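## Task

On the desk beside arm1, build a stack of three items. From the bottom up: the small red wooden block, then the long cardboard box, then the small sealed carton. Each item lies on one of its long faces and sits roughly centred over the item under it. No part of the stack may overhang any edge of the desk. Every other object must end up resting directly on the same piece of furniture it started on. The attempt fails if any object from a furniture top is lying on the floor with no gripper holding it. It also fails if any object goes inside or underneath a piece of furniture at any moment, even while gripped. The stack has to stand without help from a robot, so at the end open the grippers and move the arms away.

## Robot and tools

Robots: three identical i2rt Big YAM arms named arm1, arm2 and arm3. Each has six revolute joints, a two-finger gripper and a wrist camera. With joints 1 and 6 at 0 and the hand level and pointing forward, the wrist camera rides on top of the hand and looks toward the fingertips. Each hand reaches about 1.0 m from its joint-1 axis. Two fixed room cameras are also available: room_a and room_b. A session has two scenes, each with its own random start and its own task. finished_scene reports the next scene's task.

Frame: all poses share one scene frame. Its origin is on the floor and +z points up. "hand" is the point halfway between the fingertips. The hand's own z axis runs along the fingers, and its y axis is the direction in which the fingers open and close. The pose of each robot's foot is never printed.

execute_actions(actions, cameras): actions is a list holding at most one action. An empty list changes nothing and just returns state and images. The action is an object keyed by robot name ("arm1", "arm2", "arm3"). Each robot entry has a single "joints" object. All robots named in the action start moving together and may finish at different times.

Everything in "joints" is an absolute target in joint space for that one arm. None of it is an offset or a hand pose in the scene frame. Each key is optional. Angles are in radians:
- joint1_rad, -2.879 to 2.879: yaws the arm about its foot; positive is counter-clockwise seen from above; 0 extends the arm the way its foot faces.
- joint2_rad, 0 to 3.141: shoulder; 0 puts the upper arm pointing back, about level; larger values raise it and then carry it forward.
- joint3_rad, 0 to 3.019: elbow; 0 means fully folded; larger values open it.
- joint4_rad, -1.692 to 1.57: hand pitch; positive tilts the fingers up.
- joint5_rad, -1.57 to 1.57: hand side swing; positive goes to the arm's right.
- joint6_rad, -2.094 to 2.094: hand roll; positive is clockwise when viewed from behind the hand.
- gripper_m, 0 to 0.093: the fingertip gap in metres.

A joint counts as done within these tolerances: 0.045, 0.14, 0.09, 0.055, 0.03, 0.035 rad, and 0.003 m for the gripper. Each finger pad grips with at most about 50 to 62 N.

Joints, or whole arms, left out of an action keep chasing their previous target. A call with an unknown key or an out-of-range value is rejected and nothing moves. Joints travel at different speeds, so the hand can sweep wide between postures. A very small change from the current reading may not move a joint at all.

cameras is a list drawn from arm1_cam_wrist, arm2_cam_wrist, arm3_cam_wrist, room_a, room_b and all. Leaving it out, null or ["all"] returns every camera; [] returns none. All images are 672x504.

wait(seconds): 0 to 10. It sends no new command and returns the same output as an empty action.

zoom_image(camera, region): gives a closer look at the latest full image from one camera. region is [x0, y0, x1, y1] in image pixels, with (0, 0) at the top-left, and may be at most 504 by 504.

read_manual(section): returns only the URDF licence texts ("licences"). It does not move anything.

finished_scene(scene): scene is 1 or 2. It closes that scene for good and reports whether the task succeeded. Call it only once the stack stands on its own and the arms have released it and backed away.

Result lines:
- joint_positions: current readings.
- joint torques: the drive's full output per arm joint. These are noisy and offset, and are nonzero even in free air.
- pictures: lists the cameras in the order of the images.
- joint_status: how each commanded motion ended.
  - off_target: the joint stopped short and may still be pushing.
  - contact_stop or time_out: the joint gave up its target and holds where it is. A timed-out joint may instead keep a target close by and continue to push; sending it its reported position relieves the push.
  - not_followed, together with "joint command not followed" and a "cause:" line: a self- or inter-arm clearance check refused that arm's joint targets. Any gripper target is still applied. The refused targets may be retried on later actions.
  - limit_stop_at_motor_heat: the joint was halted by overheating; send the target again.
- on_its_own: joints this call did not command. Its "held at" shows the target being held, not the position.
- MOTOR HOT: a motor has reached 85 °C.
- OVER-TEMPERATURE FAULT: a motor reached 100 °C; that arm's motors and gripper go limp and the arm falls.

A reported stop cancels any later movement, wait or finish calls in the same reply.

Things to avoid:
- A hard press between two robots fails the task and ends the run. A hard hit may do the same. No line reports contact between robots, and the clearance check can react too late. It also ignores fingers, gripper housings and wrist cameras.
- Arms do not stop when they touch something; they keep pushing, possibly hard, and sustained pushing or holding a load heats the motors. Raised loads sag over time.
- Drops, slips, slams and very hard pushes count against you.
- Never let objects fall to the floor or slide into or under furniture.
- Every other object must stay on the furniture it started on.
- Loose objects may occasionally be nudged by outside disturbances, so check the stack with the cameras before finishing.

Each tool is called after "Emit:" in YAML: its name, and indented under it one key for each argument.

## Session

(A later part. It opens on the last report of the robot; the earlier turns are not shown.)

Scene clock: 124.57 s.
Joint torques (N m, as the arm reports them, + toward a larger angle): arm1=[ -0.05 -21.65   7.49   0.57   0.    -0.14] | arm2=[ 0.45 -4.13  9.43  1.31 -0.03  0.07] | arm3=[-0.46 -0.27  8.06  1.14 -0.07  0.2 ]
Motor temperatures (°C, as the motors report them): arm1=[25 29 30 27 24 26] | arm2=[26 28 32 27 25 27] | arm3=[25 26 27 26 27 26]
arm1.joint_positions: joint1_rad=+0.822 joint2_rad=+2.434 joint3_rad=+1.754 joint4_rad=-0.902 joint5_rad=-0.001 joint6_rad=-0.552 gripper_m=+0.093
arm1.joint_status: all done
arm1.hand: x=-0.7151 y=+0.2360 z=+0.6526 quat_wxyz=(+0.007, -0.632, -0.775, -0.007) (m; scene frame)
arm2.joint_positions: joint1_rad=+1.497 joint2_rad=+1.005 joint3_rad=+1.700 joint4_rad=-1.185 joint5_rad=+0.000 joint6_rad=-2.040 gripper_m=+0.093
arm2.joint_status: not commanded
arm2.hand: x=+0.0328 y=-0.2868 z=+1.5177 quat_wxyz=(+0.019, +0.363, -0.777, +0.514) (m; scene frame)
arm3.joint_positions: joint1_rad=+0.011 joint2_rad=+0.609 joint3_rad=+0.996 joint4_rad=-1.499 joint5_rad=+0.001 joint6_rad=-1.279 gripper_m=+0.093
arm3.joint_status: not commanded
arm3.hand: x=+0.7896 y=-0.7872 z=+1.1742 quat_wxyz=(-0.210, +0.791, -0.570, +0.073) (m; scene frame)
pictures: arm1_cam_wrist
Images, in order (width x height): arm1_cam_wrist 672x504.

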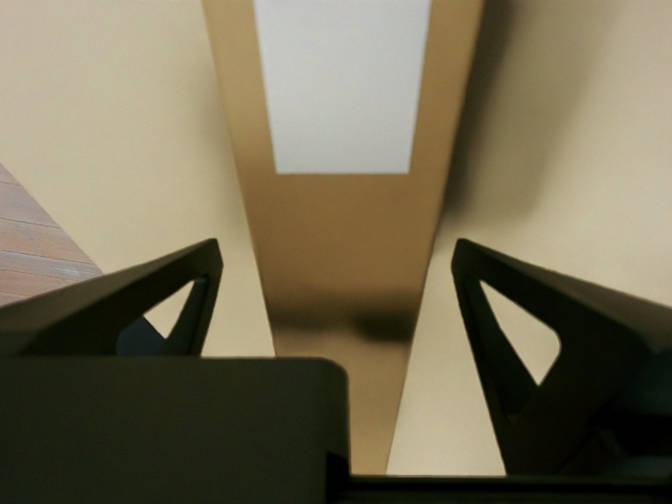

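Emit:
execute_actions:
  actions:
    - {"arm1":{"joints":{"gripper_m":0.02}}}
  cameras: []

Emit:
execute_actions:
  actions:
    - {"arm1":{"joints":{"joint2_rad":2.04,"joint3_rad":1.83,"joint4_rad":-1.34,"joint6_rad":-1.0}}}
  cameras: []

Emit:
execute_actions:
  actions:
    - {"arm1":{"joints":{"joint1_rad":-2.3,"joint6_rad":-1.7}}}
  cameras: ["arm1_cam_wrist"]

Emit:
execute_actions:
  actions:
    - {"arm1":{"joints":{"joint2_rad":2.17,"joint4_rad":-1.19}}}
  cameras: ["arm1_cam_wrist","room_a","room_b"]

Emit:
zoom_image:
  camera: "room_a"
  region: [480, 230, 660, 370]

Scene clock: 127.90 s.
Joint torques (N m, as the arm reports them, + toward a larger angle): arm1=[ -0.03 -21.77   7.47   0.54   0.    -0.12] | arm2=[ 0.49 -4.12  9.42  1.37 -0.04  0.08] | arm3=[-0.53 -0.11  8.15  1.01 -0.06  0.21]
Motor temperatures (°C, as the motors report them): arm1=[25 29 30 27 24 26] | arm2=[26 28 32 27 25 27] | arm3=[25 26 27 26 27 26]
arm1.joint_positions: joint1_rad=+0.822 joint2_rad=+2.434 joint3_rad=+1.754 joint4_rad=-0.902 joint5_rad=-0.001 joint6_rad=-0.554 gripper_m=+0.050
arm1.joint_status: gripper_m off_target (ended at +0.050, target +0.020)
arm1.hand: x=-0.7152 y=+0.2359 z=+0.6526 quat_wxyz=(+0.007, -0.631, -0.776, -0.007) (m; scene frame)
arm2.joint_positions: joint1_rad=+1.497 joint2_rad=+1.005 joint3_rad=+1.700 joint4_rad=-1.185 joint5_rad=+0.000 joint6_rad=-2.040 gripper_m=+0.093
arm2.joint_status: not commanded
arm2.hand: x=+0.0328 y=-0.2868 z=+1.5177 quat_wxyz=(+0.019, +0.363, -0.777, +0.514) (m; scene frame)
arm3.joint_positions: joint1_rad=+0.011 joint2_rad=+0.609 joint3_rad=+0.996 joint4_rad=-1.499 joint5_rad=+0.001 joint6_rad=-1.279 gripper_m=+0.093
arm3.joint_status: not commanded
arm3.hand: x=+0.7896 y=-0.7872 z=+1.1742 quat_wxyz=(-0.210, +0.791, -0.570, +0.073) (m; scene frame)
pictures: none
No camera images: the call's "cameras" was empty. Leave "cameras" out to get every camera's image.

Scene clock: 129.50 s.
Joint torques (N m, as the arm reports them, + toward a larger angle): arm1=[ -0.03 -20.08   9.08  -0.5   -0.03  -0.14] | arm2=[ 0.84 -4.4   9.5   1.32 -0.01  0.08] | arm3=[-0.7  -0.24  8.16  1.15 -0.05  0.2 ]
Motor temperatures (°C, as the motors report them): arm1=[25 29 30 27 24 26] | arm2=[26 28 32 27 25 27] | arm3=[25 26 27 26 27 26]
arm1.joint_positions: joint1_rad=+0.822 joint2_rad=+2.051 joint3_rad=+1.815 joint4_rad=-1.330 joint5_rad=-0.001 joint6_rad=-0.991 gripper_m=+0.049
arm1.joint_status: all done
arm1.hand: x=-0.7071 y=+0.2506 z=+0.9135 quat_wxyz=(+0.004, -0.448, -0.894, +0.000) (m; scene frame)
arm2.joint_positions: joint1_rad=+1.497 joint2_rad=+1.005 joint3_rad=+1.700 joint4_rad=-1.185 joint5_rad=+0.000 joint6_rad=-2.040 gripper_m=+0.093
arm2.joint_status: not commanded
arm2.hand: x=+0.0328 y=-0.2868 z=+1.5177 quat_wxyz=(+0.019, +0.363, -0.777, +0.514) (m; scene frame)
arm3.joint_positions: joint1_rad=+0.011 joint2_rad=+0.609 joint3_rad=+0.996 joint4_rad=-1.499 joint5_rad=+0.001 joint6_rad=-1.279 gripper_m=+0.093
arm3.joint_status: not commanded
arm3.hand: x=+0.7896 y=-0.7872 z=+1.1742 quat_wxyz=(-0.210, +0.791, -0.570, +0.073) (m; scene frame)
pictures: none
No camera images: the call's "cameras" was empty. Leave "cameras" out to get every camera's image.

Scene clock: 132.37 s.
Joint torques (N m, as the arm reports them, + toward a larger angle): arm1=[  1.01 -19.93   9.08  -0.53  -0.19  -0.14] | arm2=[ 0.54 -3.7   9.38  1.44 -0.07  0.08] | arm3=[-0.21 -0.02  8.13  1.05 -0.07  0.19]
Motor temperatures (°C, as the motors report them): arm1=[25 29 30 27 24 26] | arm2=[26 28 32 27 25 27] | arm3=[25 26 27 26 27 26]
arm1.joint_positions: joint1_rad=-2.302 joint2_rad=+2.051 joint3_rad=+1.815 joint4_rad=-1.330 joint5_rad=+0.002 joint6_rad=-1.692 gripper_m=+0.050
arm1.joint_status: all done
arm1.hand: x=-0.2857 y=+1.4370 z=+0.9224 quat_wxyz=(+0.007, -0.994, +0.105, +0.002) (m; scene frame)
arm2.joint_positions: joint1_rad=+1.497 joint2_rad=+1.005 joint3_rad=+1.700 joint4_rad=-1.185 joint5_rad=+0.000 joint6_rad=-2.040 gripper_m=+0.093
arm2.joint_status: not commanded
arm2.hand: x=+0.0328 y=-0.2868 z=+1.5177 quat_wxyz=(+0.019, +0.363, -0.777, +0.514) (m; scene frame)
arm3.joint_positions: joint1_rad=+0.011 joint2_rad=+0.609 joint3_rad=+0.996 joint4_rad=-1.499 joint5_rad=+0.001 joint6_rad=-1.279 gripper_m=+0.093
arm3.joint_status: not commanded
arm3.hand: x=+0.7896 y=-0.7872 z=+1.1742 quat_wxyz=(-0.210, +0.791, -0.570, +0.073) (m; scene frame)
pictures: arm1_cam_wrist
Images, in order (width x height): arm1_cam_wrist 672x504.

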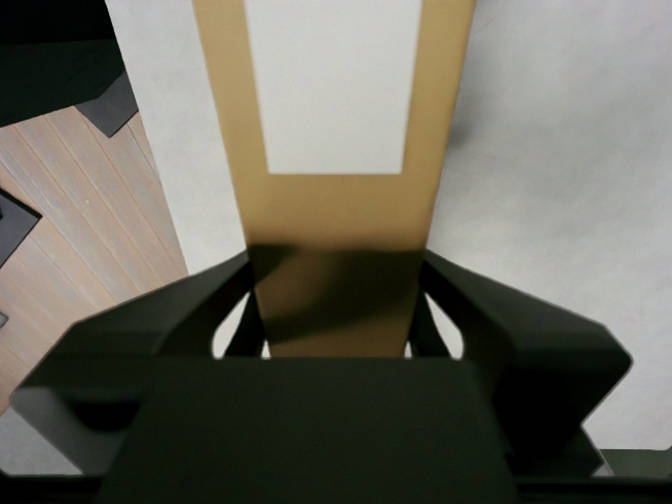

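Scene clock: 133.53 s.
Joint torques (N m, as the arm reports them, + toward a larger angle): arm1=[  0.97 -21.49   8.8    0.51  -0.19  -0.14] | arm2=[ 0.23 -3.85  9.43  1.24 -0.06  0.08] | arm3=[-0.33 -0.21  8.08  1.12 -0.04  0.19]
Motor temperatures (°C, as the motors report them): arm1=[25 29 31 27 24 26] | arm2=[26 28 32 27 25 27] | arm3=[25 26 27 26 27 26]
arm1.joint_positions: joint1_rad=-2.302 joint2_rad=+2.184 joint3_rad=+1.815 joint4_rad=-1.202 joint5_rad=+0.002 joint6_rad=-1.692 gripper_m=+0.050
arm1.joint_status: all done
arm1.hand: x=-0.2791 y=+1.4585 z=+0.8399 quat_wxyz=(+0.004, -0.994, +0.105, +0.003) (m; scene frame)
arm2.joint_positions: joint1_rad=+1.497 joint2_rad=+1.005 joint3_rad=+1.700 joint4_rad=-1.185 joint5_rad=+0.000 joint6_rad=-2.040 gripper_m=+0.093
arm2.joint_status: not commanded
arm2.hand: x=+0.0328 y=-0.2868 z=+1.5177 quat_wxyz=(+0.019, +0.363, -0.777, +0.514) (m; scene frame)
arm3.joint_positions: joint1_rad=+0.011 joint2_rad=+0.609 joint3_rad=+0.996 joint4_rad=-1.499 joint5_rad=+0.001 joint6_rad=-1.279 gripper_m=+0.093
arm3.joint_status: not commanded
arm3.hand: x=+0.7896 y=-0.7872 z=+1.1742 quat_wxyz=(-0.210, +0.791, -0.570, +0.073) (m; scene frame)
pictures: arm1_cam_wrist, room_a, room_b
Images, in order (width x height): arm1_cam_wrist 672x504, room_a 672x504, room_b 672x504.

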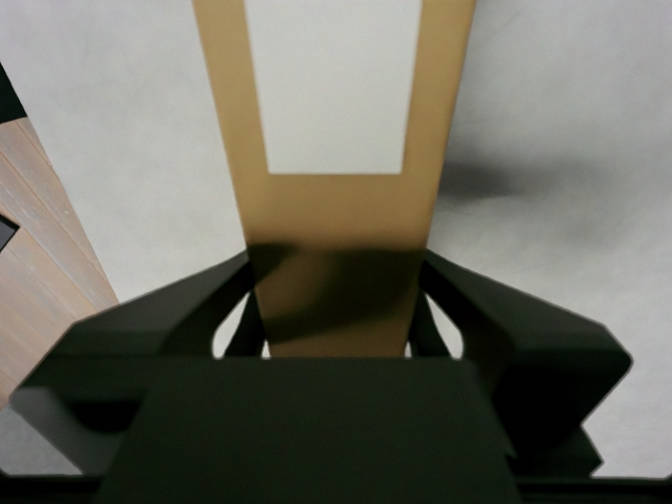

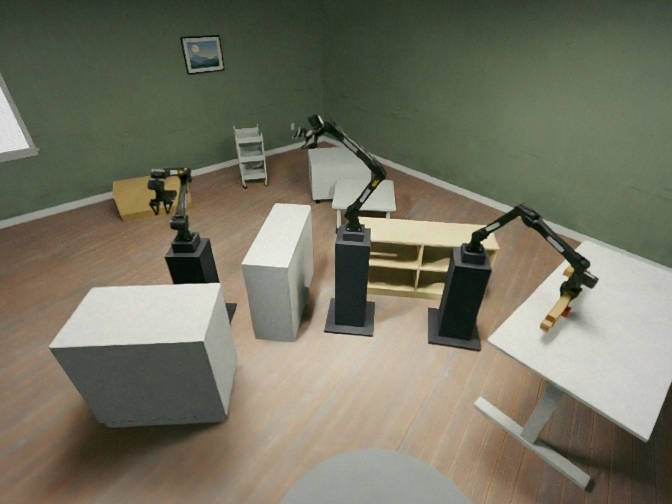

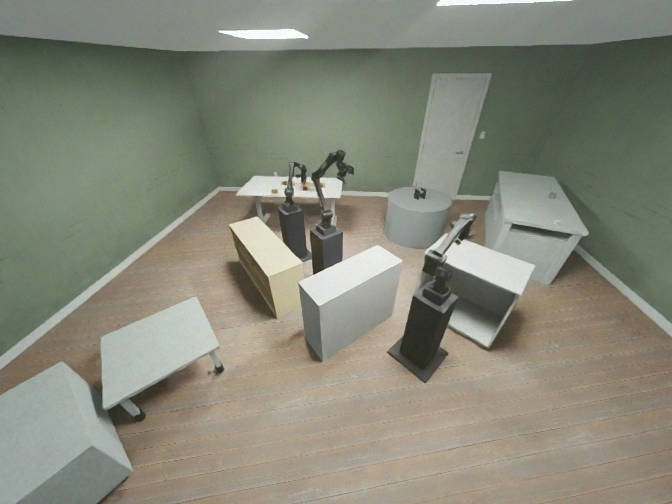

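Region (480, 230, 660, 370) of room_a's 672x504 image, scaled by 2.800, with more detail than that image has.

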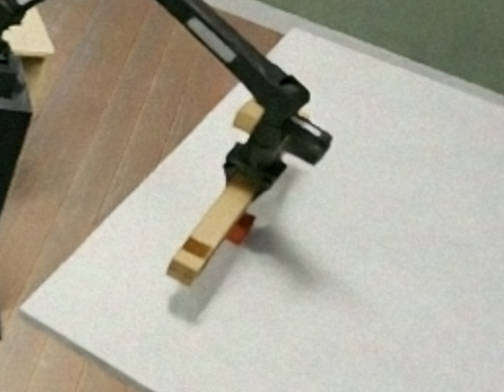

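Emit:
execute_actions:
  actions:
    - {"arm1":{"joints":{"joint2_rad":2.235,"joint4_rad":-1.125}}}
  cameras: ["room_a"]

Emit:
zoom_image:
  camera: "room_a"
  region: [520, 260, 620, 340]

Scene clock: 137.27 s.
Joint torques (N m, as the arm reports them, + toward a larger angle): arm1=[  0.77 -20.55   8.63   0.53  -0.2   -0.13] | arm2=[ 0.21 -4.07  9.53  1.38 -0.05  0.09] | arm3=[-0.66 -0.13  8.08  1.16 -0.05  0.21]
Motor temperatures (°C, as the motors report them): arm1=[25 30 31 27 24 26] | arm2=[26 27 32 27 25 27] | arm3=[25 26 28 26 27 26]
arm1.joint_positions: joint1_rad=-2.302 joint2_rad=+2.232 joint3_rad=+1.815 joint4_rad=-1.137 joint5_rad=+0.002 joint6_rad=-1.693 gripper_m=+0.050
arm1.joint_status: all done
arm1.hand: x=-0.2761 y=+1.4681 z=+0.8096 quat_wxyz=(+0.012, -0.994, +0.105, +0.001) (m; scene frame)
arm2.joint_positions: joint1_rad=+1.497 joint2_rad=+1.005 joint3_rad=+1.700 joint4_rad=-1.185 joint5_rad=+0.000 joint6_rad=-2.040 gripper_m=+0.093
arm2.joint_status: not commanded
arm2.hand: x=+0.0328 y=-0.2868 z=+1.5177 quat_wxyz=(+0.019, +0.363, -0.777, +0.514) (m; scene frame)
arm3.joint_positions: joint1_rad=+0.011 joint2_rad=+0.609 joint3_rad=+0.996 joint4_rad=-1.499 joint5_rad=+0.001 joint6_rad=-1.279 gripper_m=+0.093
arm3.joint_status: not commanded
arm3.hand: x=+0.7896 y=-0.7872 z=+1.1742 quat_wxyz=(-0.210, +0.791, -0.570, +0.073) (m; scene frame)
pictures: room_a
Images, in order (width x height): room_a 672x504.

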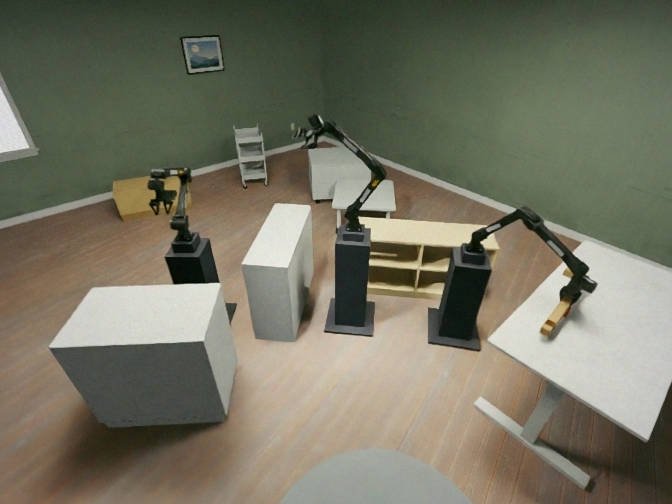

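Region (520, 260, 620, 340) of room_a's 672x504 image, scaled by 5.040, with more detail than that image has; it fills the top 403 rows of this view, and the rest is white.

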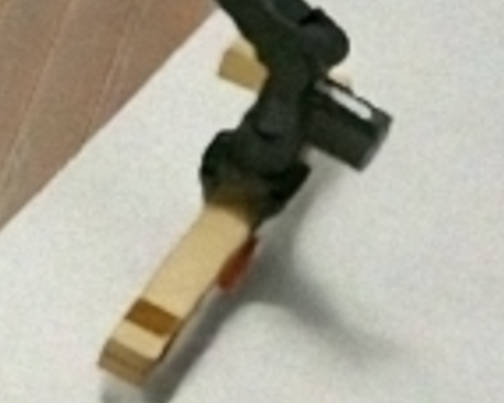

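Emit:
execute_actions:
  actions:
    - {"arm1":{"joints":{"joint2_rad":2.262}}}
  cameras: []

Emit:
execute_actions:
  actions:
    - {"arm1":{"joints":{"gripper_m":0.093}}}
  cameras: ["arm1_cam_wrist"]

Emit:
execute_actions:
  actions:
    - {"arm1":{"joints":{"joint2_rad":2.04,"joint4_rad":-1.3}}}
  cameras: ["arm1_cam_wrist"]

Emit:
execute_actions:
  actions:
    - {"arm1":{"joints":{"joint1_rad":-1.63,"joint6_rad":-1.01,"joint3_rad":1.765}}}
  cameras: ["arm1_cam_wrist","room_a"]

Emit:
execute_actions:
  actions:
    - {"arm1":{"joints":{"joint2_rad":2.255,"joint4_rad":-1.04}}}
  cameras: ["arm1_cam_wrist"]

Scene clock: 141.10 s.
Joint torques (N m, as the arm reports them, + toward a larger angle): arm1=[  0.98 -18.4    8.6    0.54  -0.2   -0.13] | arm2=[ 0.54 -4.16  9.5   1.36 -0.04  0.06] | arm3=[-0.34  0.01  8.07  1.2  -0.07  0.21]
Motor temperatures (°C, as the motors report them): arm1=[25 30 31 27 24 26] | arm2=[26 27 32 27 25 27] | arm3=[25 26 28 26 27 26]
arm1.joint_positions: joint1_rad=-2.302 joint2_rad=+2.233 joint3_rad=+1.815 joint4_rad=-1.137 joint5_rad=+0.002 joint6_rad=-1.693 gripper_m=+0.050
arm1.joint_status: all done
arm1.hand: x=-0.2762 y=+1.4680 z=+0.8091 quat_wxyz=(+0.012, -0.994, +0.105, +0.001) (m; scene frame)
arm2.joint_positions: joint1_rad=+1.497 joint2_rad=+1.005 joint3_rad=+1.700 joint4_rad=-1.185 joint5_rad=+0.000 joint6_rad=-2.040 gripper_m=+0.093
arm2.joint_status: not commanded
arm2.hand: x=+0.0328 y=-0.2868 z=+1.5177 quat_wxyz=(+0.019, +0.363, -0.777, +0.514) (m; scene frame)
arm3.joint_positions: joint1_rad=+0.011 joint2_rad=+0.609 joint3_rad=+0.996 joint4_rad=-1.499 joint5_rad=+0.001 joint6_rad=-1.279 gripper_m=+0.093
arm3.joint_status: not commanded
arm3.hand: x=+0.7896 y=-0.7872 z=+1.1742 quat_wxyz=(-0.210, +0.791, -0.570, +0.073) (m; scene frame)
pictures: none
No camera images: the call's "cameras" was empty. Leave "cameras" out to get every camera's image.

Scene clock: 141.87 s.
Joint torques (N m, as the arm reports them, + toward a larger angle): arm1=[  0.91 -19.61   8.54   0.51  -0.19  -0.13] | arm2=[ 0.83 -4.01  9.46  1.38 -0.02  0.06] | arm3=[-0.36 -0.34  8.13  1.08 -0.07  0.19]
Motor temperatures (°C, as the motors report them): arm1=[25 30 31 27 24 26] | arm2=[26 27 32 27 25 27] | arm3=[25 26 28 26 27 26]
arm1.joint_positions: joint1_rad=-2.302 joint2_rad=+2.246 joint3_rad=+1.815 joint4_rad=-1.137 joint5_rad=+0.002 joint6_rad=-1.693 gripper_m=+0.093
arm1.joint_status: all done
arm1.hand: x=-0.2769 y=+1.4662 z=+0.8005 quat_wxyz=(+0.006, -0.995, +0.104, +0.002) (m; scene frame)
arm2.joint_positions: joint1_rad=+1.497 joint2_rad=+1.005 joint3_rad=+1.700 joint4_rad=-1.185 joint5_rad=+0.000 joint6_rad=-2.040 gripper_m=+0.093
arm2.joint_status: not commanded
arm2.hand: x=+0.0328 y=-0.2868 z=+1.5177 quat_wxyz=(+0.019, +0.363, -0.777, +0.514) (m; scene frame)
arm3.joint_positions: joint1_rad=+0.011 joint2_rad=+0.609 joint3_rad=+0.996 joint4_rad=-1.499 joint5_rad=+0.001 joint6_rad=-1.279 gripper_m=+0.093
arm3.joint_status: not commanded
arm3.hand: x=+0.7896 y=-0.7872 z=+1.1742 quat_wxyz=(-0.210, +0.791, -0.570, +0.073) (m; scene frame)
pictures: arm1_cam_wrist
Images, in order (width x height): arm1_cam_wrist 672x504.

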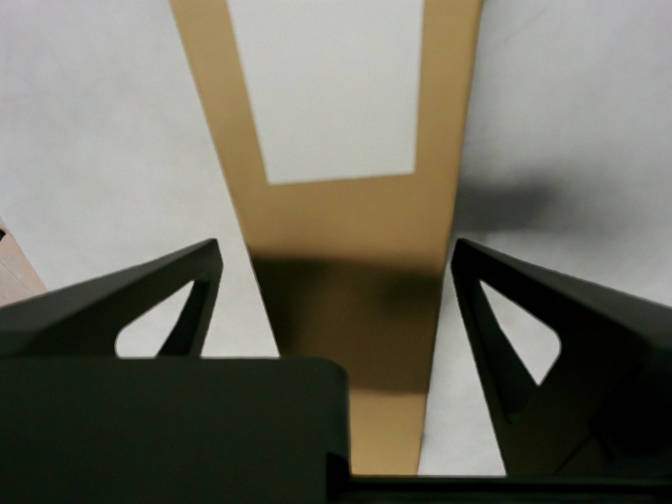

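Scene clock: 143.23 s.
Joint torques (N m, as the arm reports them, + toward a larger angle): arm1=[  0.94 -18.76   9.22  -0.47  -0.19  -0.12] | arm2=[ 0.84 -3.99  9.36  1.44 -0.04  0.06] | arm3=[-0.24  0.07  8.14  1.17 -0.06  0.19]
Motor temperatures (°C, as the motors report them): arm1=[25 30 31 27 24 26] | arm2=[26 27 32 27 25 27] | arm3=[25 26 28 26 27 26]
arm1.joint_positions: joint1_rad=-2.302 joint2_rad=+2.038 joint3_rad=+1.815 joint4_rad=-1.289 joint5_rad=+0.002 joint6_rad=-1.693 gripper_m=+0.093
arm1.joint_status: all done
arm1.hand: x=-0.2822 y=+1.4467 z=+0.9307 quat_wxyz=(+0.033, -0.994, +0.105, -0.004) (m; scene frame)
arm2.joint_positions: joint1_rad=+1.497 joint2_rad=+1.005 joint3_rad=+1.700 joint4_rad=-1.185 joint5_rad=+0.000 joint6_rad=-2.040 gripper_m=+0.093
arm2.joint_status: not commanded
arm2.hand: x=+0.0328 y=-0.2868 z=+1.5177 quat_wxyz=(+0.019, +0.363, -0.777, +0.514) (m; scene frame)
arm3.joint_positions: joint1_rad=+0.011 joint2_rad=+0.609 joint3_rad=+0.996 joint4_rad=-1.499 joint5_rad=+0.001 joint6_rad=-1.279 gripper_m=+0.093
arm3.joint_status: not commanded
arm3.hand: x=+0.7896 y=-0.7872 z=+1.1742 quat_wxyz=(-0.210, +0.791, -0.570, +0.073) (m; scene frame)
pictures: arm1_cam_wrist
Images, in order (width x height): arm1_cam_wrist 672x504.

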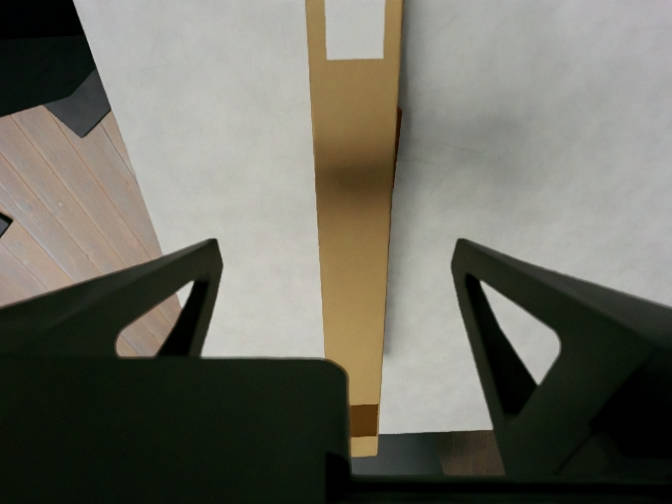

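Scene clock: 145.07 s.
Joint torques (N m, as the arm reports them, + toward a larger angle): arm1=[  1.19 -18.6    7.24  -0.45  -0.04   0.04] | arm2=[ 0.16 -4.36  9.53  1.47 -0.05  0.08] | arm3=[-0.17 -0.22  8.11  1.16 -0.06  0.2 ]
Motor temperatures (°C, as the motors report them): arm1=[25 30 31 27 24 26] | arm2=[26 27 32 27 25 27] | arm3=[25 26 28 26 27 26]
arm1.joint_positions: joint1_rad=-1.636 joint2_rad=+2.037 joint3_rad=+1.775 joint4_rad=-1.289 joint5_rad=-0.001 joint6_rad=-1.018 gripper_m=+0.093
arm1.joint_status: all done
arm1.hand: x=-0.6967 y=+1.4339 z=+0.9188 quat_wxyz=(+0.013, -0.994, +0.109, +0.009) (m; scene frame)
arm2.joint_positions: joint1_rad=+1.497 joint2_rad=+1.005 joint3_rad=+1.700 joint4_rad=-1.185 joint5_rad=+0.000 joint6_rad=-2.040 gripper_m=+0.093
arm2.joint_status: not commanded
arm2.hand: x=+0.0328 y=-0.2868 z=+1.5177 quat_wxyz=(+0.019, +0.363, -0.777, +0.514) (m; scene frame)
arm3.joint_positions: joint1_rad=+0.011 joint2_rad=+0.609 joint3_rad=+0.996 joint4_rad=-1.499 joint5_rad=+0.001 joint6_rad=-1.279 gripper_m=+0.093
arm3.joint_status: not commanded
arm3.hand: x=+0.7896 y=-0.7872 z=+1.1742 quat_wxyz=(-0.210, +0.791, -0.570, +0.073) (m; scene frame)
pictures: arm1_cam_wrist, room_a
Images, in order (width x height): arm1_cam_wrist 672x504, room_a 672x504.

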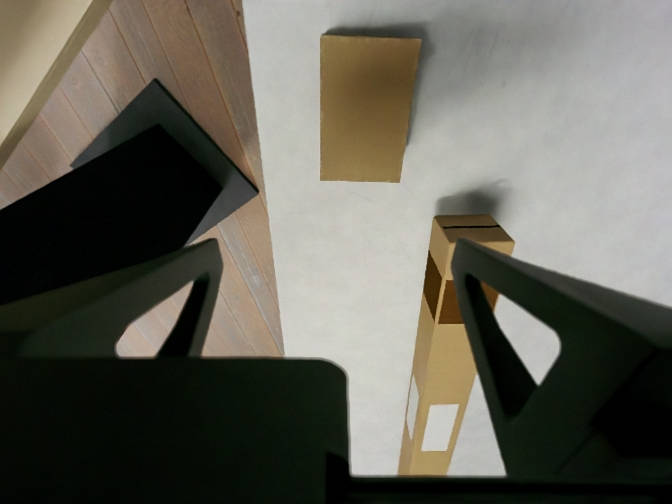

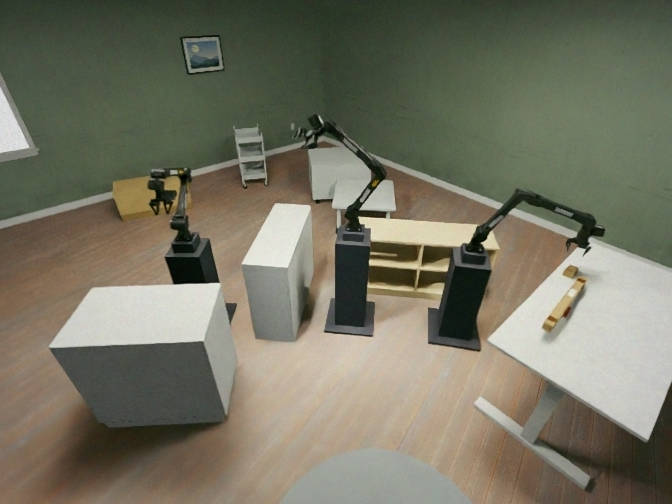

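Scene clock: 146.43 s.
Joint torques (N m, as the arm reports them, + toward a larger angle): arm1=[  1.11 -20.67   7.71   0.62  -0.04   0.04] | arm2=[ 0.57 -4.08  9.48  1.44 -0.08  0.06] | arm3=[-0.53  0.22  8.1   1.15 -0.04  0.2 ]
Motor temperatures (°C, as the motors report them): arm1=[25 30 31 27 24 26] | arm2=[26 27 33 27 25 27] | arm3=[25 26 28 26 27 26]
arm1.joint_positions: joint1_rad=-1.636 joint2_rad=+2.257 joint3_rad=+1.759 joint4_rad=-1.052 joint5_rad=-0.001 joint6_rad=-1.017 gripper_m=+0.093
arm1.joint_status: all done
arm1.hand: x=-0.7069 y=+1.4621 z=+0.7776 quat_wxyz=(+0.013, -0.994, +0.109, +0.009) (m; scene frame)
arm2.joint_positions: joint1_rad=+1.497 joint2_rad=+1.005 joint3_rad=+1.700 joint4_rad=-1.185 joint5_rad=+0.000 joint6_rad=-2.040 gripper_m=+0.093
arm2.joint_status: not commanded
arm2.hand: x=+0.0328 y=-0.2868 z=+1.5177 quat_wxyz=(+0.019, +0.363, -0.777, +0.514) (m; scene frame)
arm3.joint_positions: joint1_rad=+0.011 joint2_rad=+0.609 joint3_rad=+0.996 joint4_rad=-1.499 joint5_rad=+0.001 joint6_rad=-1.279 gripper_m=+0.093
arm3.joint_status: not commanded
arm3.hand: x=+0.7896 y=-0.7872 z=+1.1742 quat_wxyz=(-0.210, +0.791, -0.570, +0.073) (m; scene frame)
pictures: arm1_cam_wrist
Images, in order (width x height): arm1_cam_wrist 672x504.

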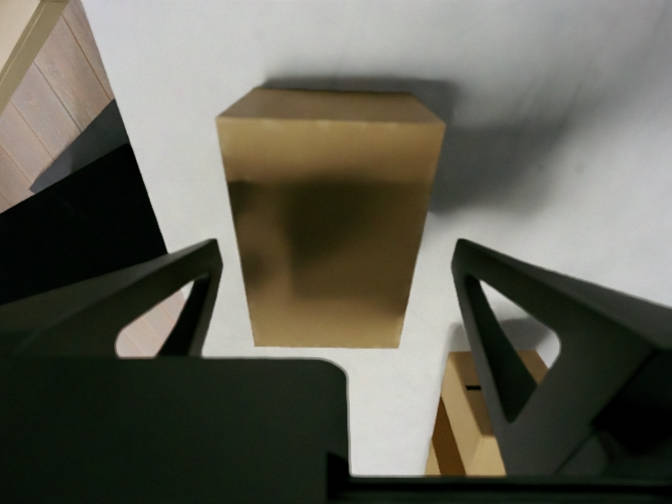

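Emit:
execute_actions:
  actions:
    - {"arm1":{"joints":{"joint2_rad":2.04,"joint4_rad":-1.3,"joint3_rad":1.84}}}
  cameras: []

Emit:
execute_actions:
  actions:
    - {"arm1":{"joints":{"joint1_rad":-2.29,"joint6_rad":-1.72}}}
  cameras: []

Emit:
execute_actions:
  actions:
    - {"arm1":{"joints":{"joint2_rad":2.235,"joint4_rad":-1.125,"joint5_rad":-0.13}}}
  cameras: ["arm1_cam_wrist","room_a"]

Scene clock: 152.03 s.
Joint torques (N m, as the arm reports them, + toward a larger angle): arm1=[  1.12 -18.75  10.06  -0.37  -0.04   0.04] | arm2=[ 0.63 -3.65  9.48  1.38 -0.04  0.07] | arm3=[-0.54 -0.14  8.06  1.15 -0.08  0.2 ]
Motor temperatures (°C, as the motors report them): arm1=[25 30 31 27 24 26] | arm2=[26 27 33 27 25 27] | arm3=[25 26 28 26 27 26]
arm1.joint_positions: joint1_rad=-1.636 joint2_rad=+2.036 joint3_rad=+1.814 joint4_rad=-1.289 joint5_rad=-0.001 joint6_rad=-1.017 gripper_m=+0.093
arm1.joint_status: all done
arm1.hand: x=-0.7009 y=+1.4463 z=+0.9343 quat_wxyz=(+0.031, -0.993, +0.109, +0.017) (m; scene frame)
arm2.joint_positions: joint1_rad=+1.497 joint2_rad=+1.005 joint3_rad=+1.700 joint4_rad=-1.185 joint5_rad=+0.000 joint6_rad=-2.040 gripper_m=+0.093
arm2.joint_status: not commanded
arm2.hand: x=+0.0328 y=-0.2868 z=+1.5177 quat_wxyz=(+0.019, +0.363, -0.777, +0.514) (m; scene frame)
arm3.joint_positions: joint1_rad=+0.011 joint2_rad=+0.609 joint3_rad=+0.996 joint4_rad=-1.499 joint5_rad=+0.001 joint6_rad=-1.279 gripper_m=+0.093
arm3.joint_status: not commanded
arm3.hand: x=+0.7896 y=-0.7872 z=+1.1742 quat_wxyz=(-0.210, +0.791, -0.570, +0.073) (m; scene frame)
pictures: none
No camera images: the call's "cameras" was empty. Leave "cameras" out to get every camera's image.

Scene clock: 153.90 s.
Joint torques (N m, as the arm reports them, + toward a larger angle): arm1=[  0.45 -18.74   9.96  -0.44  -0.16  -0.13] | arm2=[ 0.16 -3.97  9.42  1.39 -0.04  0.07] | arm3=[-0.4   0.23  8.1   1.12 -0.06  0.23]
Motor temperatures (°C, as the motors report them): arm1=[25 30 31 27 24 26] | arm2=[26 27 33 27 25 27] | arm3=[25 26 28 26 27 26]
arm1.joint_positions: joint1_rad=-2.285 joint2_rad=+2.036 joint3_rad=+1.814 joint4_rad=-1.289 joint5_rad=+0.002 joint6_rad=-1.712 gripper_m=+0.093
arm1.joint_status: all done
arm1.hand: x=-0.2928 y=+1.4501 z=+0.9316 quat_wxyz=(+0.034, -0.996, +0.086, -0.004) (m; scene frame)
arm2.joint_positions: joint1_rad=+1.497 joint2_rad=+1.005 joint3_rad=+1.700 joint4_rad=-1.185 joint5_rad=+0.000 joint6_rad=-2.040 gripper_m=+0.093
arm2.joint_status: not commanded
arm2.hand: x=+0.0328 y=-0.2868 z=+1.5177 quat_wxyz=(+0.019, +0.363, -0.777, +0.514) (m; scene frame)
arm3.joint_positions: joint1_rad=+0.011 joint2_rad=+0.609 joint3_rad=+0.996 joint4_rad=-1.499 joint5_rad=+0.001 joint6_rad=-1.279 gripper_m=+0.093
arm3.joint_status: not commanded
arm3.hand: x=+0.7896 y=-0.7872 z=+1.1742 quat_wxyz=(-0.210, +0.791, -0.570, +0.073) (m; scene frame)
pictures: none
No camera images: the call's "cameras" was empty. Leave "cameras" out to get every camera's image.

Scene clock: 155.23 s.
Joint torques (N m, as the arm reports them, + toward a larger angle): arm1=[  0.44 -20.82   9.3    0.53  -0.3   -0.13] | arm2=[ 0.81 -4.24  9.4   1.47 -0.04  0.04] | arm3=[-0.4   0.12  8.19  1.01 -0.08  0.21]
Motor temperatures (°C, as the motors report them): arm1=[25 30 31 27 24 26] | arm2=[26 27 33 27 25 27] | arm3=[25 26 28 26 27 26]
arm1.joint_positions: joint1_rad=-2.285 joint2_rad=+2.237 joint3_rad=+1.814 joint4_rad=-1.137 joint5_rad=-0.127 joint6_rad=-1.712 gripper_m=+0.093
arm1.joint_status: all done
arm1.hand: x=-0.3083 y=+1.4777 z=+0.8080 quat_wxyz=(+0.024, -0.994, +0.085, +0.065) (m; scene frame)
arm2.joint_positions: joint1_rad=+1.497 joint2_rad=+1.005 joint3_rad=+1.700 joint4_rad=-1.185 joint5_rad=+0.000 joint6_rad=-2.040 gripper_m=+0.093
arm2.joint_status: not commanded
arm2.hand: x=+0.0328 y=-0.2868 z=+1.5177 quat_wxyz=(+0.019, +0.363, -0.777, +0.514) (m; scene frame)
arm3.joint_positions: joint1_rad=+0.011 joint2_rad=+0.609 joint3_rad=+0.996 joint4_rad=-1.499 joint5_rad=+0.001 joint6_rad=-1.279 gripper_m=+0.093
arm3.joint_status: not commanded
arm3.hand: x=+0.7896 y=-0.7872 z=+1.1742 quat_wxyz=(-0.210, +0.791, -0.570, +0.073) (m; scene frame)
pictures: arm1_cam_wrist, room_a
Images, in order (width x height): arm1_cam_wrist 672x504, room_a 672x504.

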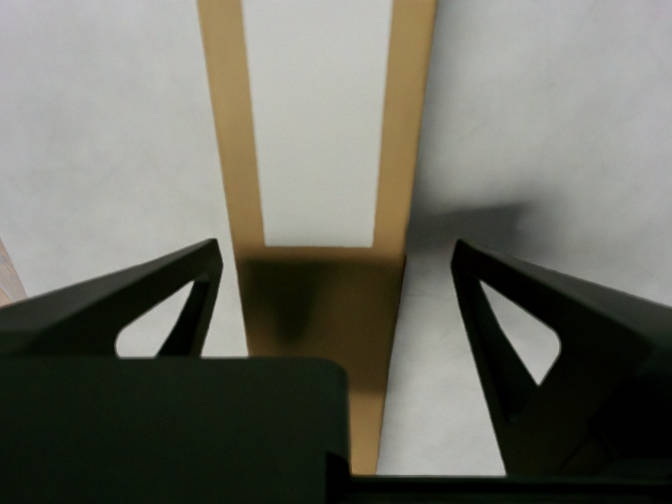

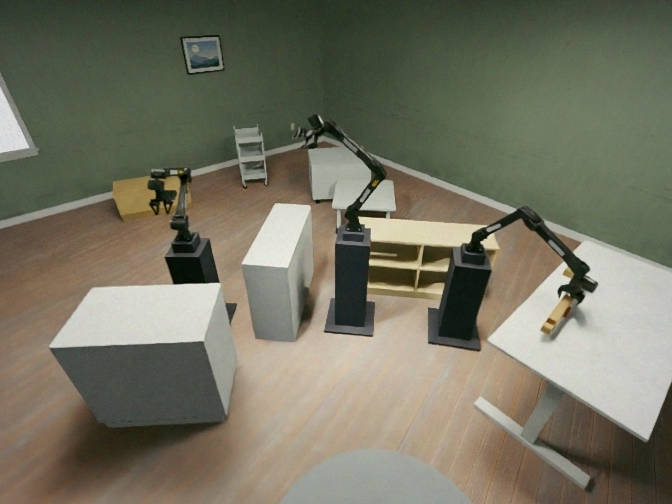

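Wrong tilt sign.

Emit:
execute_actions:
  actions:
    - {"arm1":{"joints":{"joint1_rad":-2.245,"joint2_rad":2.26,"joint4_rad":-1.16,"joint5_rad":0.14,"joint6_rad":-1.68}}}
  cameras: ["arm1_cam_wrist"]

Scene clock: 158.47 s.
Joint torques (N m, as the arm reports them, + toward a larger angle): arm1=[  0.56 -19.19   9.31  -0.59   0.09   0.04] | arm2=[ 0.74 -4.08  9.42  1.24 -0.03  0.07] | arm3=[-0.36 -0.1   8.03  1.15 -0.06  0.21]
Motor temperatures (°C, as the motors report them): arm1=[25 30 31 27 24 26] | arm2=[26 27 33 27 25 27] | arm3=[25 26 28 26 27 26]
arm1.joint_positions: joint1_rad=-2.241 joint2_rad=+2.242 joint3_rad=+1.814 joint4_rad=-1.149 joint5_rad=+0.137 joint6_rad=-1.688 gripper_m=+0.093
arm1.joint_status: all done
arm1.hand: x=-0.2932 y=+1.4694 z=+0.8051 quat_wxyz=(-0.011, -0.995, +0.077, -0.063) (m; scene frame)
arm2.joint_positions: joint1_rad=+1.497 joint2_rad=+1.005 joint3_rad=+1.700 joint4_rad=-1.185 joint5_rad=+0.000 joint6_rad=-2.040 gripper_m=+0.093
arm2.joint_status: not commanded
arm2.hand: x=+0.0328 y=-0.2868 z=+1.5177 quat_wxyz=(+0.019, +0.363, -0.777, +0.514) (m; scene frame)
arm3.joint_positions: joint1_rad=+0.011 joint2_rad=+0.609 joint3_rad=+0.996 joint4_rad=-1.499 joint5_rad=+0.001 joint6_rad=-1.279 gripper_m=+0.093
arm3.joint_status: not commanded
arm3.hand: x=+0.7896 y=-0.7872 z=+1.1742 quat_wxyz=(-0.210, +0.791, -0.570, +0.073) (m; scene frame)
pictures: arm1_cam_wrist
Images, in order (width x height): arm1_cam_wrist 672x504.

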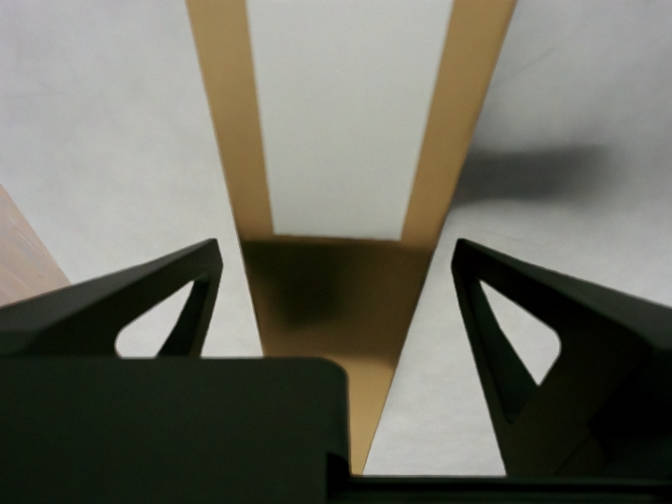

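Emit:
execute_actions:
  actions: []
  cameras: ["room_b","room_a"]

Emit:
zoom_image:
  camera: "room_b"
  region: [260, 160, 340, 205]

Emit:
zoom_image:
  camera: "room_a"
  region: [520, 260, 620, 340]

Scene clock: 159.90 s.
Joint torques (N m, as the arm reports them, + toward a larger angle): arm1=[  0.6  -19.21   9.32  -0.59   0.09   0.04] | arm2=[ 0.6  -3.87  9.4   1.34 -0.05  0.06] | arm3=[-0.27  0.06  8.09  1.2  -0.06  0.21]
Motor temperatures (°C, as the motors report them): arm1=[25 30 31 27 24 26] | arm2=[26 27 33 27 25 27] | arm3=[25 26 28 26 27 26]
arm1.joint_positions: joint1_rad=-2.241 joint2_rad=+2.242 joint3_rad=+1.814 joint4_rad=-1.149 joint5_rad=+0.137 joint6_rad=-1.688 gripper_m=+0.093
arm1.joint_status: all done
arm1.hand: x=-0.2932 y=+1.4694 z=+0.8051 quat_wxyz=(-0.011, -0.995, +0.077, -0.063) (m; scene frame)
arm2.joint_positions: joint1_rad=+1.497 joint2_rad=+1.005 joint3_rad=+1.700 joint4_rad=-1.185 joint5_rad=+0.000 joint6_rad=-2.040 gripper_m=+0.093
arm2.joint_status: not commanded
arm2.hand: x=+0.0328 y=-0.2868 z=+1.5177 quat_wxyz=(+0.019, +0.363, -0.777, +0.514) (m; scene frame)
arm3.joint_positions: joint1_rad=+0.011 joint2_rad=+0.609 joint3_rad=+0.996 joint4_rad=-1.499 joint5_rad=+0.001 joint6_rad=-1.279 gripper_m=+0.093
arm3.joint_status: not commanded
arm3.hand: x=+0.7896 y=-0.7872 z=+1.1742 quat_wxyz=(-0.210, +0.791, -0.570, +0.073) (m; scene frame)
pictures: room_a, room_b
Images, in order (width x height): room_a 672x504, room_b 672x504.

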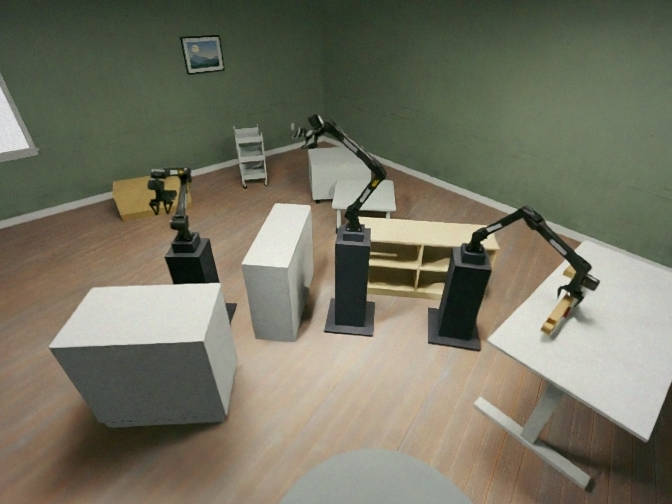

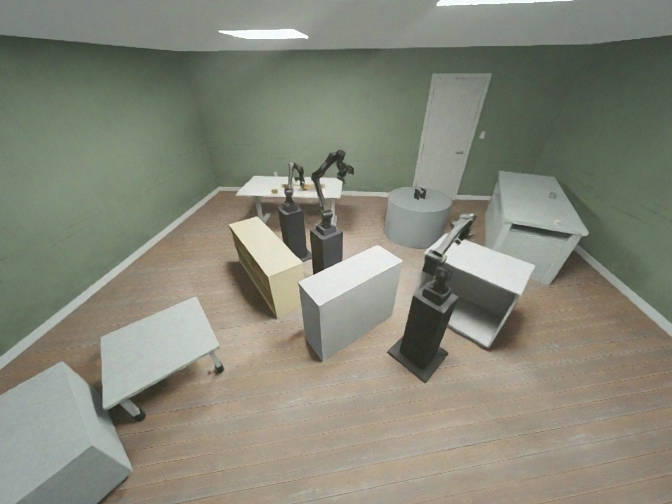

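Region (260, 160, 340, 205) of room_b's 672x504 image, scaled by 6.300, with more detail than that image has; it fills the top 284 rows of this view, and the rest is white.

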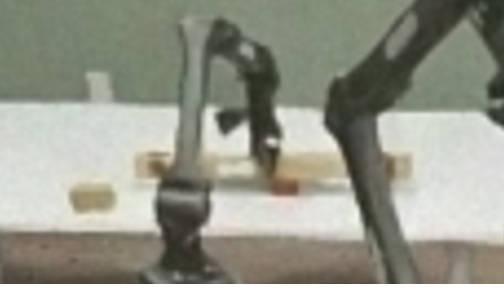

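Region (520, 260, 620, 340) of room_a's 672x504 image, scaled by 5.040, with more detail than that image has; it fills the top 403 rows of this view, and the rest is white.

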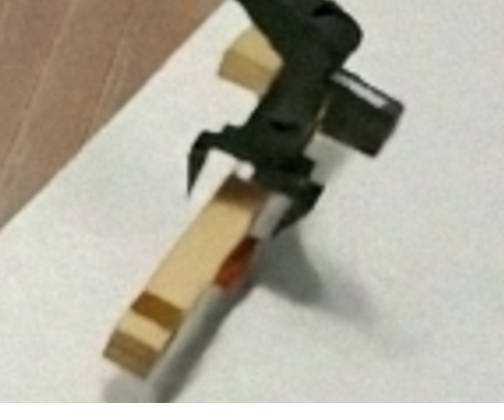

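Emit:
execute_actions:
  actions:
    - {"arm1":{"joints":{"gripper_m":0.02}}}
  cameras: []

Emit:
execute_actions:
  actions:
    - {"arm1":{"joints":{"joint2_rad":2.22,"joint3_rad":1.90,"joint4_rad":-1.2}}}
  cameras: []

Emit:
execute_actions:
  actions:
    - {"arm1":{"joints":{"joint1_rad":-2.325,"joint5_rad":0,"joint6_rad":-1.73}}}
  cameras: ["room_b"]

Emit:
zoom_image:
  camera: "room_b"
  region: [260, 160, 340, 205]

Scene clock: 163.60 s.
Joint torques (N m, as the arm reports them, + toward a larger angle): arm1=[  0.57 -19.24   9.31  -0.58   0.07   0.02] | arm2=[ 0.63 -4.12  9.45  1.37 -0.02  0.04] | arm3=[-0.74 -0.01  8.13  0.96 -0.06  0.19]
Motor temperatures (°C, as the motors report them): arm1=[25 30 31 27 24 26] | arm2=[26 27 33 27 25 27] | arm3=[25 26 28 26 27 26]
arm1.joint_positions: joint1_rad=-2.241 joint2_rad=+2.242 joint3_rad=+1.814 joint4_rad=-1.149 joint5_rad=+0.137 joint6_rad=-1.686 gripper_m=+0.050
arm1.joint_status: gripper_m off_target (ended at +0.050, target +0.020)
arm1.hand: x=-0.2931 y=+1.4693 z=+0.8051 quat_wxyz=(-0.011, -0.995, +0.078, -0.063) (m; scene frame)
arm2.joint_positions: joint1_rad=+1.497 joint2_rad=+1.005 joint3_rad=+1.700 joint4_rad=-1.185 joint5_rad=+0.000 joint6_rad=-2.040 gripper_m=+0.093
arm2.joint_status: not commanded
arm2.hand: x=+0.0328 y=-0.2868 z=+1.5177 quat_wxyz=(+0.019, +0.363, -0.777, +0.514) (m; scene frame)
arm3.joint_positions: joint1_rad=+0.011 joint2_rad=+0.609 joint3_rad=+0.996 joint4_rad=-1.499 joint5_rad=+0.001 joint6_rad=-1.279 gripper_m=+0.093
arm3.joint_status: not commanded
arm3.hand: x=+0.7896 y=-0.7872 z=+1.1742 quat_wxyz=(-0.210, +0.791, -0.570, +0.073) (m; scene frame)
pictures: none
No camera images: the call's "cameras" was empty. Leave "cameras" out to get every camera's image.

Scene clock: 164.43 s.
Joint torques (N m, as the arm reports them, + toward a larger angle): arm1=[  0.57 -21.8   11.75  -0.63   0.07   0.02] | arm2=[ 0.32 -3.96  9.44  1.43 -0.06  0.07] | arm3=[-0.48 -0.27  8.15  1.09 -0.06  0.17]
Motor temperatures (°C, as the motors report them): arm1=[25 30 32 27 24 26] | arm2=[26 27 33 27 25 27] | arm3=[25 26 28 26 27 26]
arm1.joint_positions: joint1_rad=-2.241 joint2_rad=+2.233 joint3_rad=+1.844 joint4_rad=-1.188 joint5_rad=+0.137 joint6_rad=-1.686 gripper_m=+0.050
arm1.joint_status: all done
arm1.hand: x=-0.2921 y=+1.4725 z=+0.8212 quat_wxyz=(-0.012, -0.995, +0.078, -0.063) (m; scene frame)
arm2.joint_positions: joint1_rad=+1.497 joint2_rad=+1.005 joint3_rad=+1.700 joint4_rad=-1.185 joint5_rad=+0.000 joint6_rad=-2.040 gripper_m=+0.093
arm2.joint_status: not commanded
arm2.hand: x=+0.0328 y=-0.2868 z=+1.5177 quat_wxyz=(+0.019, +0.363, -0.777, +0.514) (m; scene frame)
arm3.joint_positions: joint1_rad=+0.011 joint2_rad=+0.609 joint3_rad=+0.996 joint4_rad=-1.499 joint5_rad=+0.001 joint6_rad=-1.279 gripper_m=+0.093
arm3.joint_status: not commanded
arm3.hand: x=+0.7896 y=-0.7872 z=+1.1742 quat_wxyz=(-0.210, +0.791, -0.570, +0.073) (m; scene frame)
pictures: none
No camera images: the call's "cameras" was empty. Leave "cameras" out to get every camera's image.

Scene clock: 165.63 s.
Joint torques (N m, as the arm reports them, + toward a larger angle): arm1=[  0.88 -21.6   11.72  -0.63  -0.21  -0.13] | arm2=[ 0.93 -4.23  9.36  1.35 -0.04  0.08] | arm3=[-0.48 -0.02  8.12  1.04 -0.05  0.17]
Motor temperatures (°C, as the motors report them): arm1=[25 30 32 27 24 26] | arm2=[26 27 33 27 25 27] | arm3=[25 26 28 26 27 26]
arm1.joint_positions: joint1_rad=-2.328 joint2_rad=+2.233 joint3_rad=+1.844 joint4_rad=-1.188 joint5_rad=+0.003 joint6_rad=-1.722 gripper_m=+0.050
arm1.joint_status: all done
arm1.hand: x=-0.2601 y=+1.4609 z=+0.8192 quat_wxyz=(+0.001, -0.995, +0.103, +0.003) (m; scene frame)
arm2.joint_positions: joint1_rad=+1.497 joint2_rad=+1.005 joint3_rad=+1.700 joint4_rad=-1.185 joint5_rad=+0.000 joint6_rad=-2.040 gripper_m=+0.093
arm2.joint_status: not commanded
arm2.hand: x=+0.0328 y=-0.2868 z=+1.5177 quat_wxyz=(+0.019, +0.363, -0.777, +0.514) (m; scene frame)
arm3.joint_positions: joint1_rad=+0.011 joint2_rad=+0.609 joint3_rad=+0.996 joint4_rad=-1.499 joint5_rad=+0.001 joint6_rad=-1.279 gripper_m=+0.093
arm3.joint_status: not commanded
arm3.hand: x=+0.7896 y=-0.7872 z=+1.1742 quat_wxyz=(-0.210, +0.791, -0.570, +0.073) (m; scene frame)
pictures: room_b
Images, in order (width x height): room_b 672x504.

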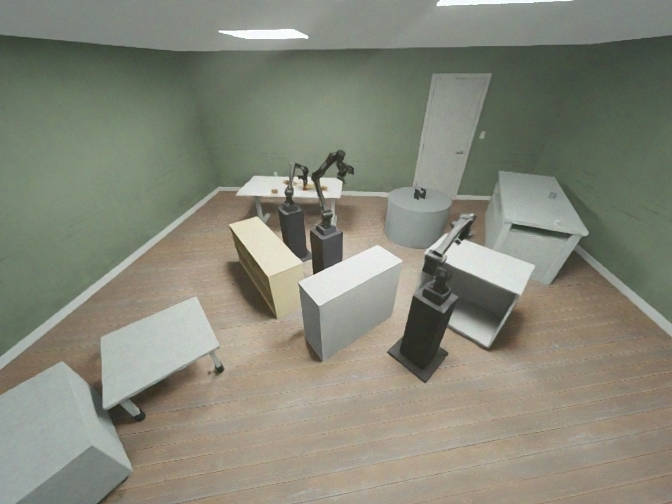

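Region (260, 160, 340, 205) of room_b's 672x504 image, scaled by 6.300, with more detail than that image has; it fills the top 284 rows of this view, and the rest is white.

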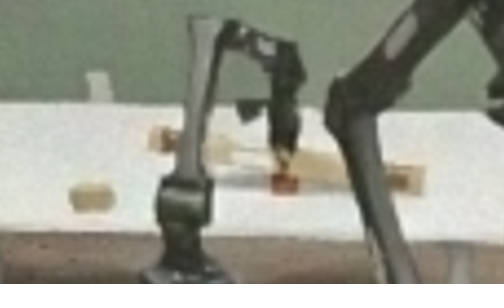

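Emit:
execute_actions:
  actions:
    - {"arm1":{"joints":{"joint1_rad":-2.30,"joint5_rad":0.105,"joint6_rad":-1.69,"joint3_rad":1.94,"joint2_rad":2.27}}}
  cameras: ["room_b"]

Emit:
zoom_image:
  camera: "room_b"
  region: [260, 160, 340, 205]

Scene clock: 168.63 s.
Joint torques (N m, as the arm reports them, + toward a larger angle): arm1=[  1.01 -20.08  11.62  -0.46   0.06   0.04] | arm2=[ 0.46 -4.51  9.52  1.35 -0.05  0.07] | arm3=[-0.21  0.02  8.12  1.12 -0.05  0.19]
Motor temperatures (°C, as the motors report them): arm1=[25 30 32 27 24 26] | arm2=[26 26 33 27 25 27] | arm3=[25 26 28 26 27 26]
arm1.joint_positions: joint1_rad=-2.301 joint2_rad=+2.257 joint3_rad=+1.886 joint4_rad=-1.192 joint5_rad=+0.102 joint6_rad=-1.699 gripper_m=+0.050
arm1.joint_status: all done
arm1.hand: x=-0.2565 y=+1.4730 z=+0.8198 quat_wxyz=(-0.003, -0.994, +0.102, -0.047) (m; scene frame)
arm2.joint_positions: joint1_rad=+1.497 joint2_rad=+1.005 joint3_rad=+1.700 joint4_rad=-1.185 joint5_rad=+0.000 joint6_rad=-2.040 gripper_m=+0.093
arm2.joint_status: not commanded
arm2.hand: x=+0.0328 y=-0.2868 z=+1.5177 quat_wxyz=(+0.019, +0.363, -0.777, +0.514) (m; scene frame)
arm3.joint_positions: joint1_rad=+0.011 joint2_rad=+0.609 joint3_rad=+0.996 joint4_rad=-1.499 joint5_rad=+0.001 joint6_rad=-1.279 gripper_m=+0.093
arm3.joint_status: not commanded
arm3.hand: x=+0.7896 y=-0.7872 z=+1.1742 quat_wxyz=(-0.210, +0.791, -0.570, +0.073) (m; scene frame)
pictures: room_b
Images, in order (width x height): room_b 672x504.

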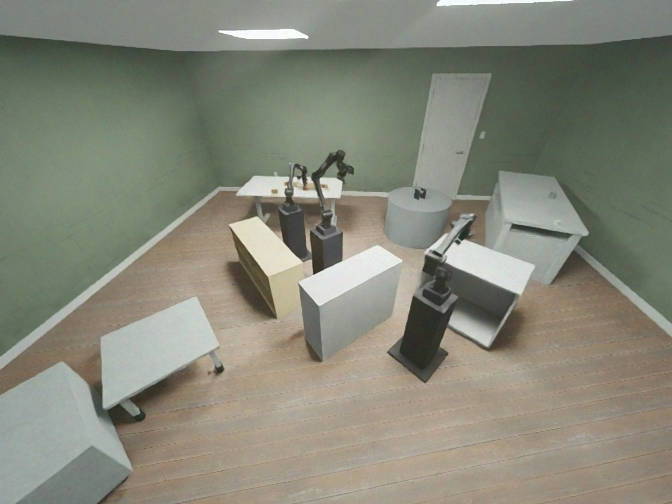

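Region (260, 160, 340, 205) of room_b's 672x504 image, scaled by 6.300, with more detail than that image has; it fills the top 284 rows of this view, and the rest is white.

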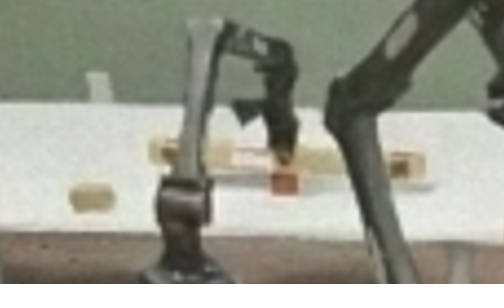

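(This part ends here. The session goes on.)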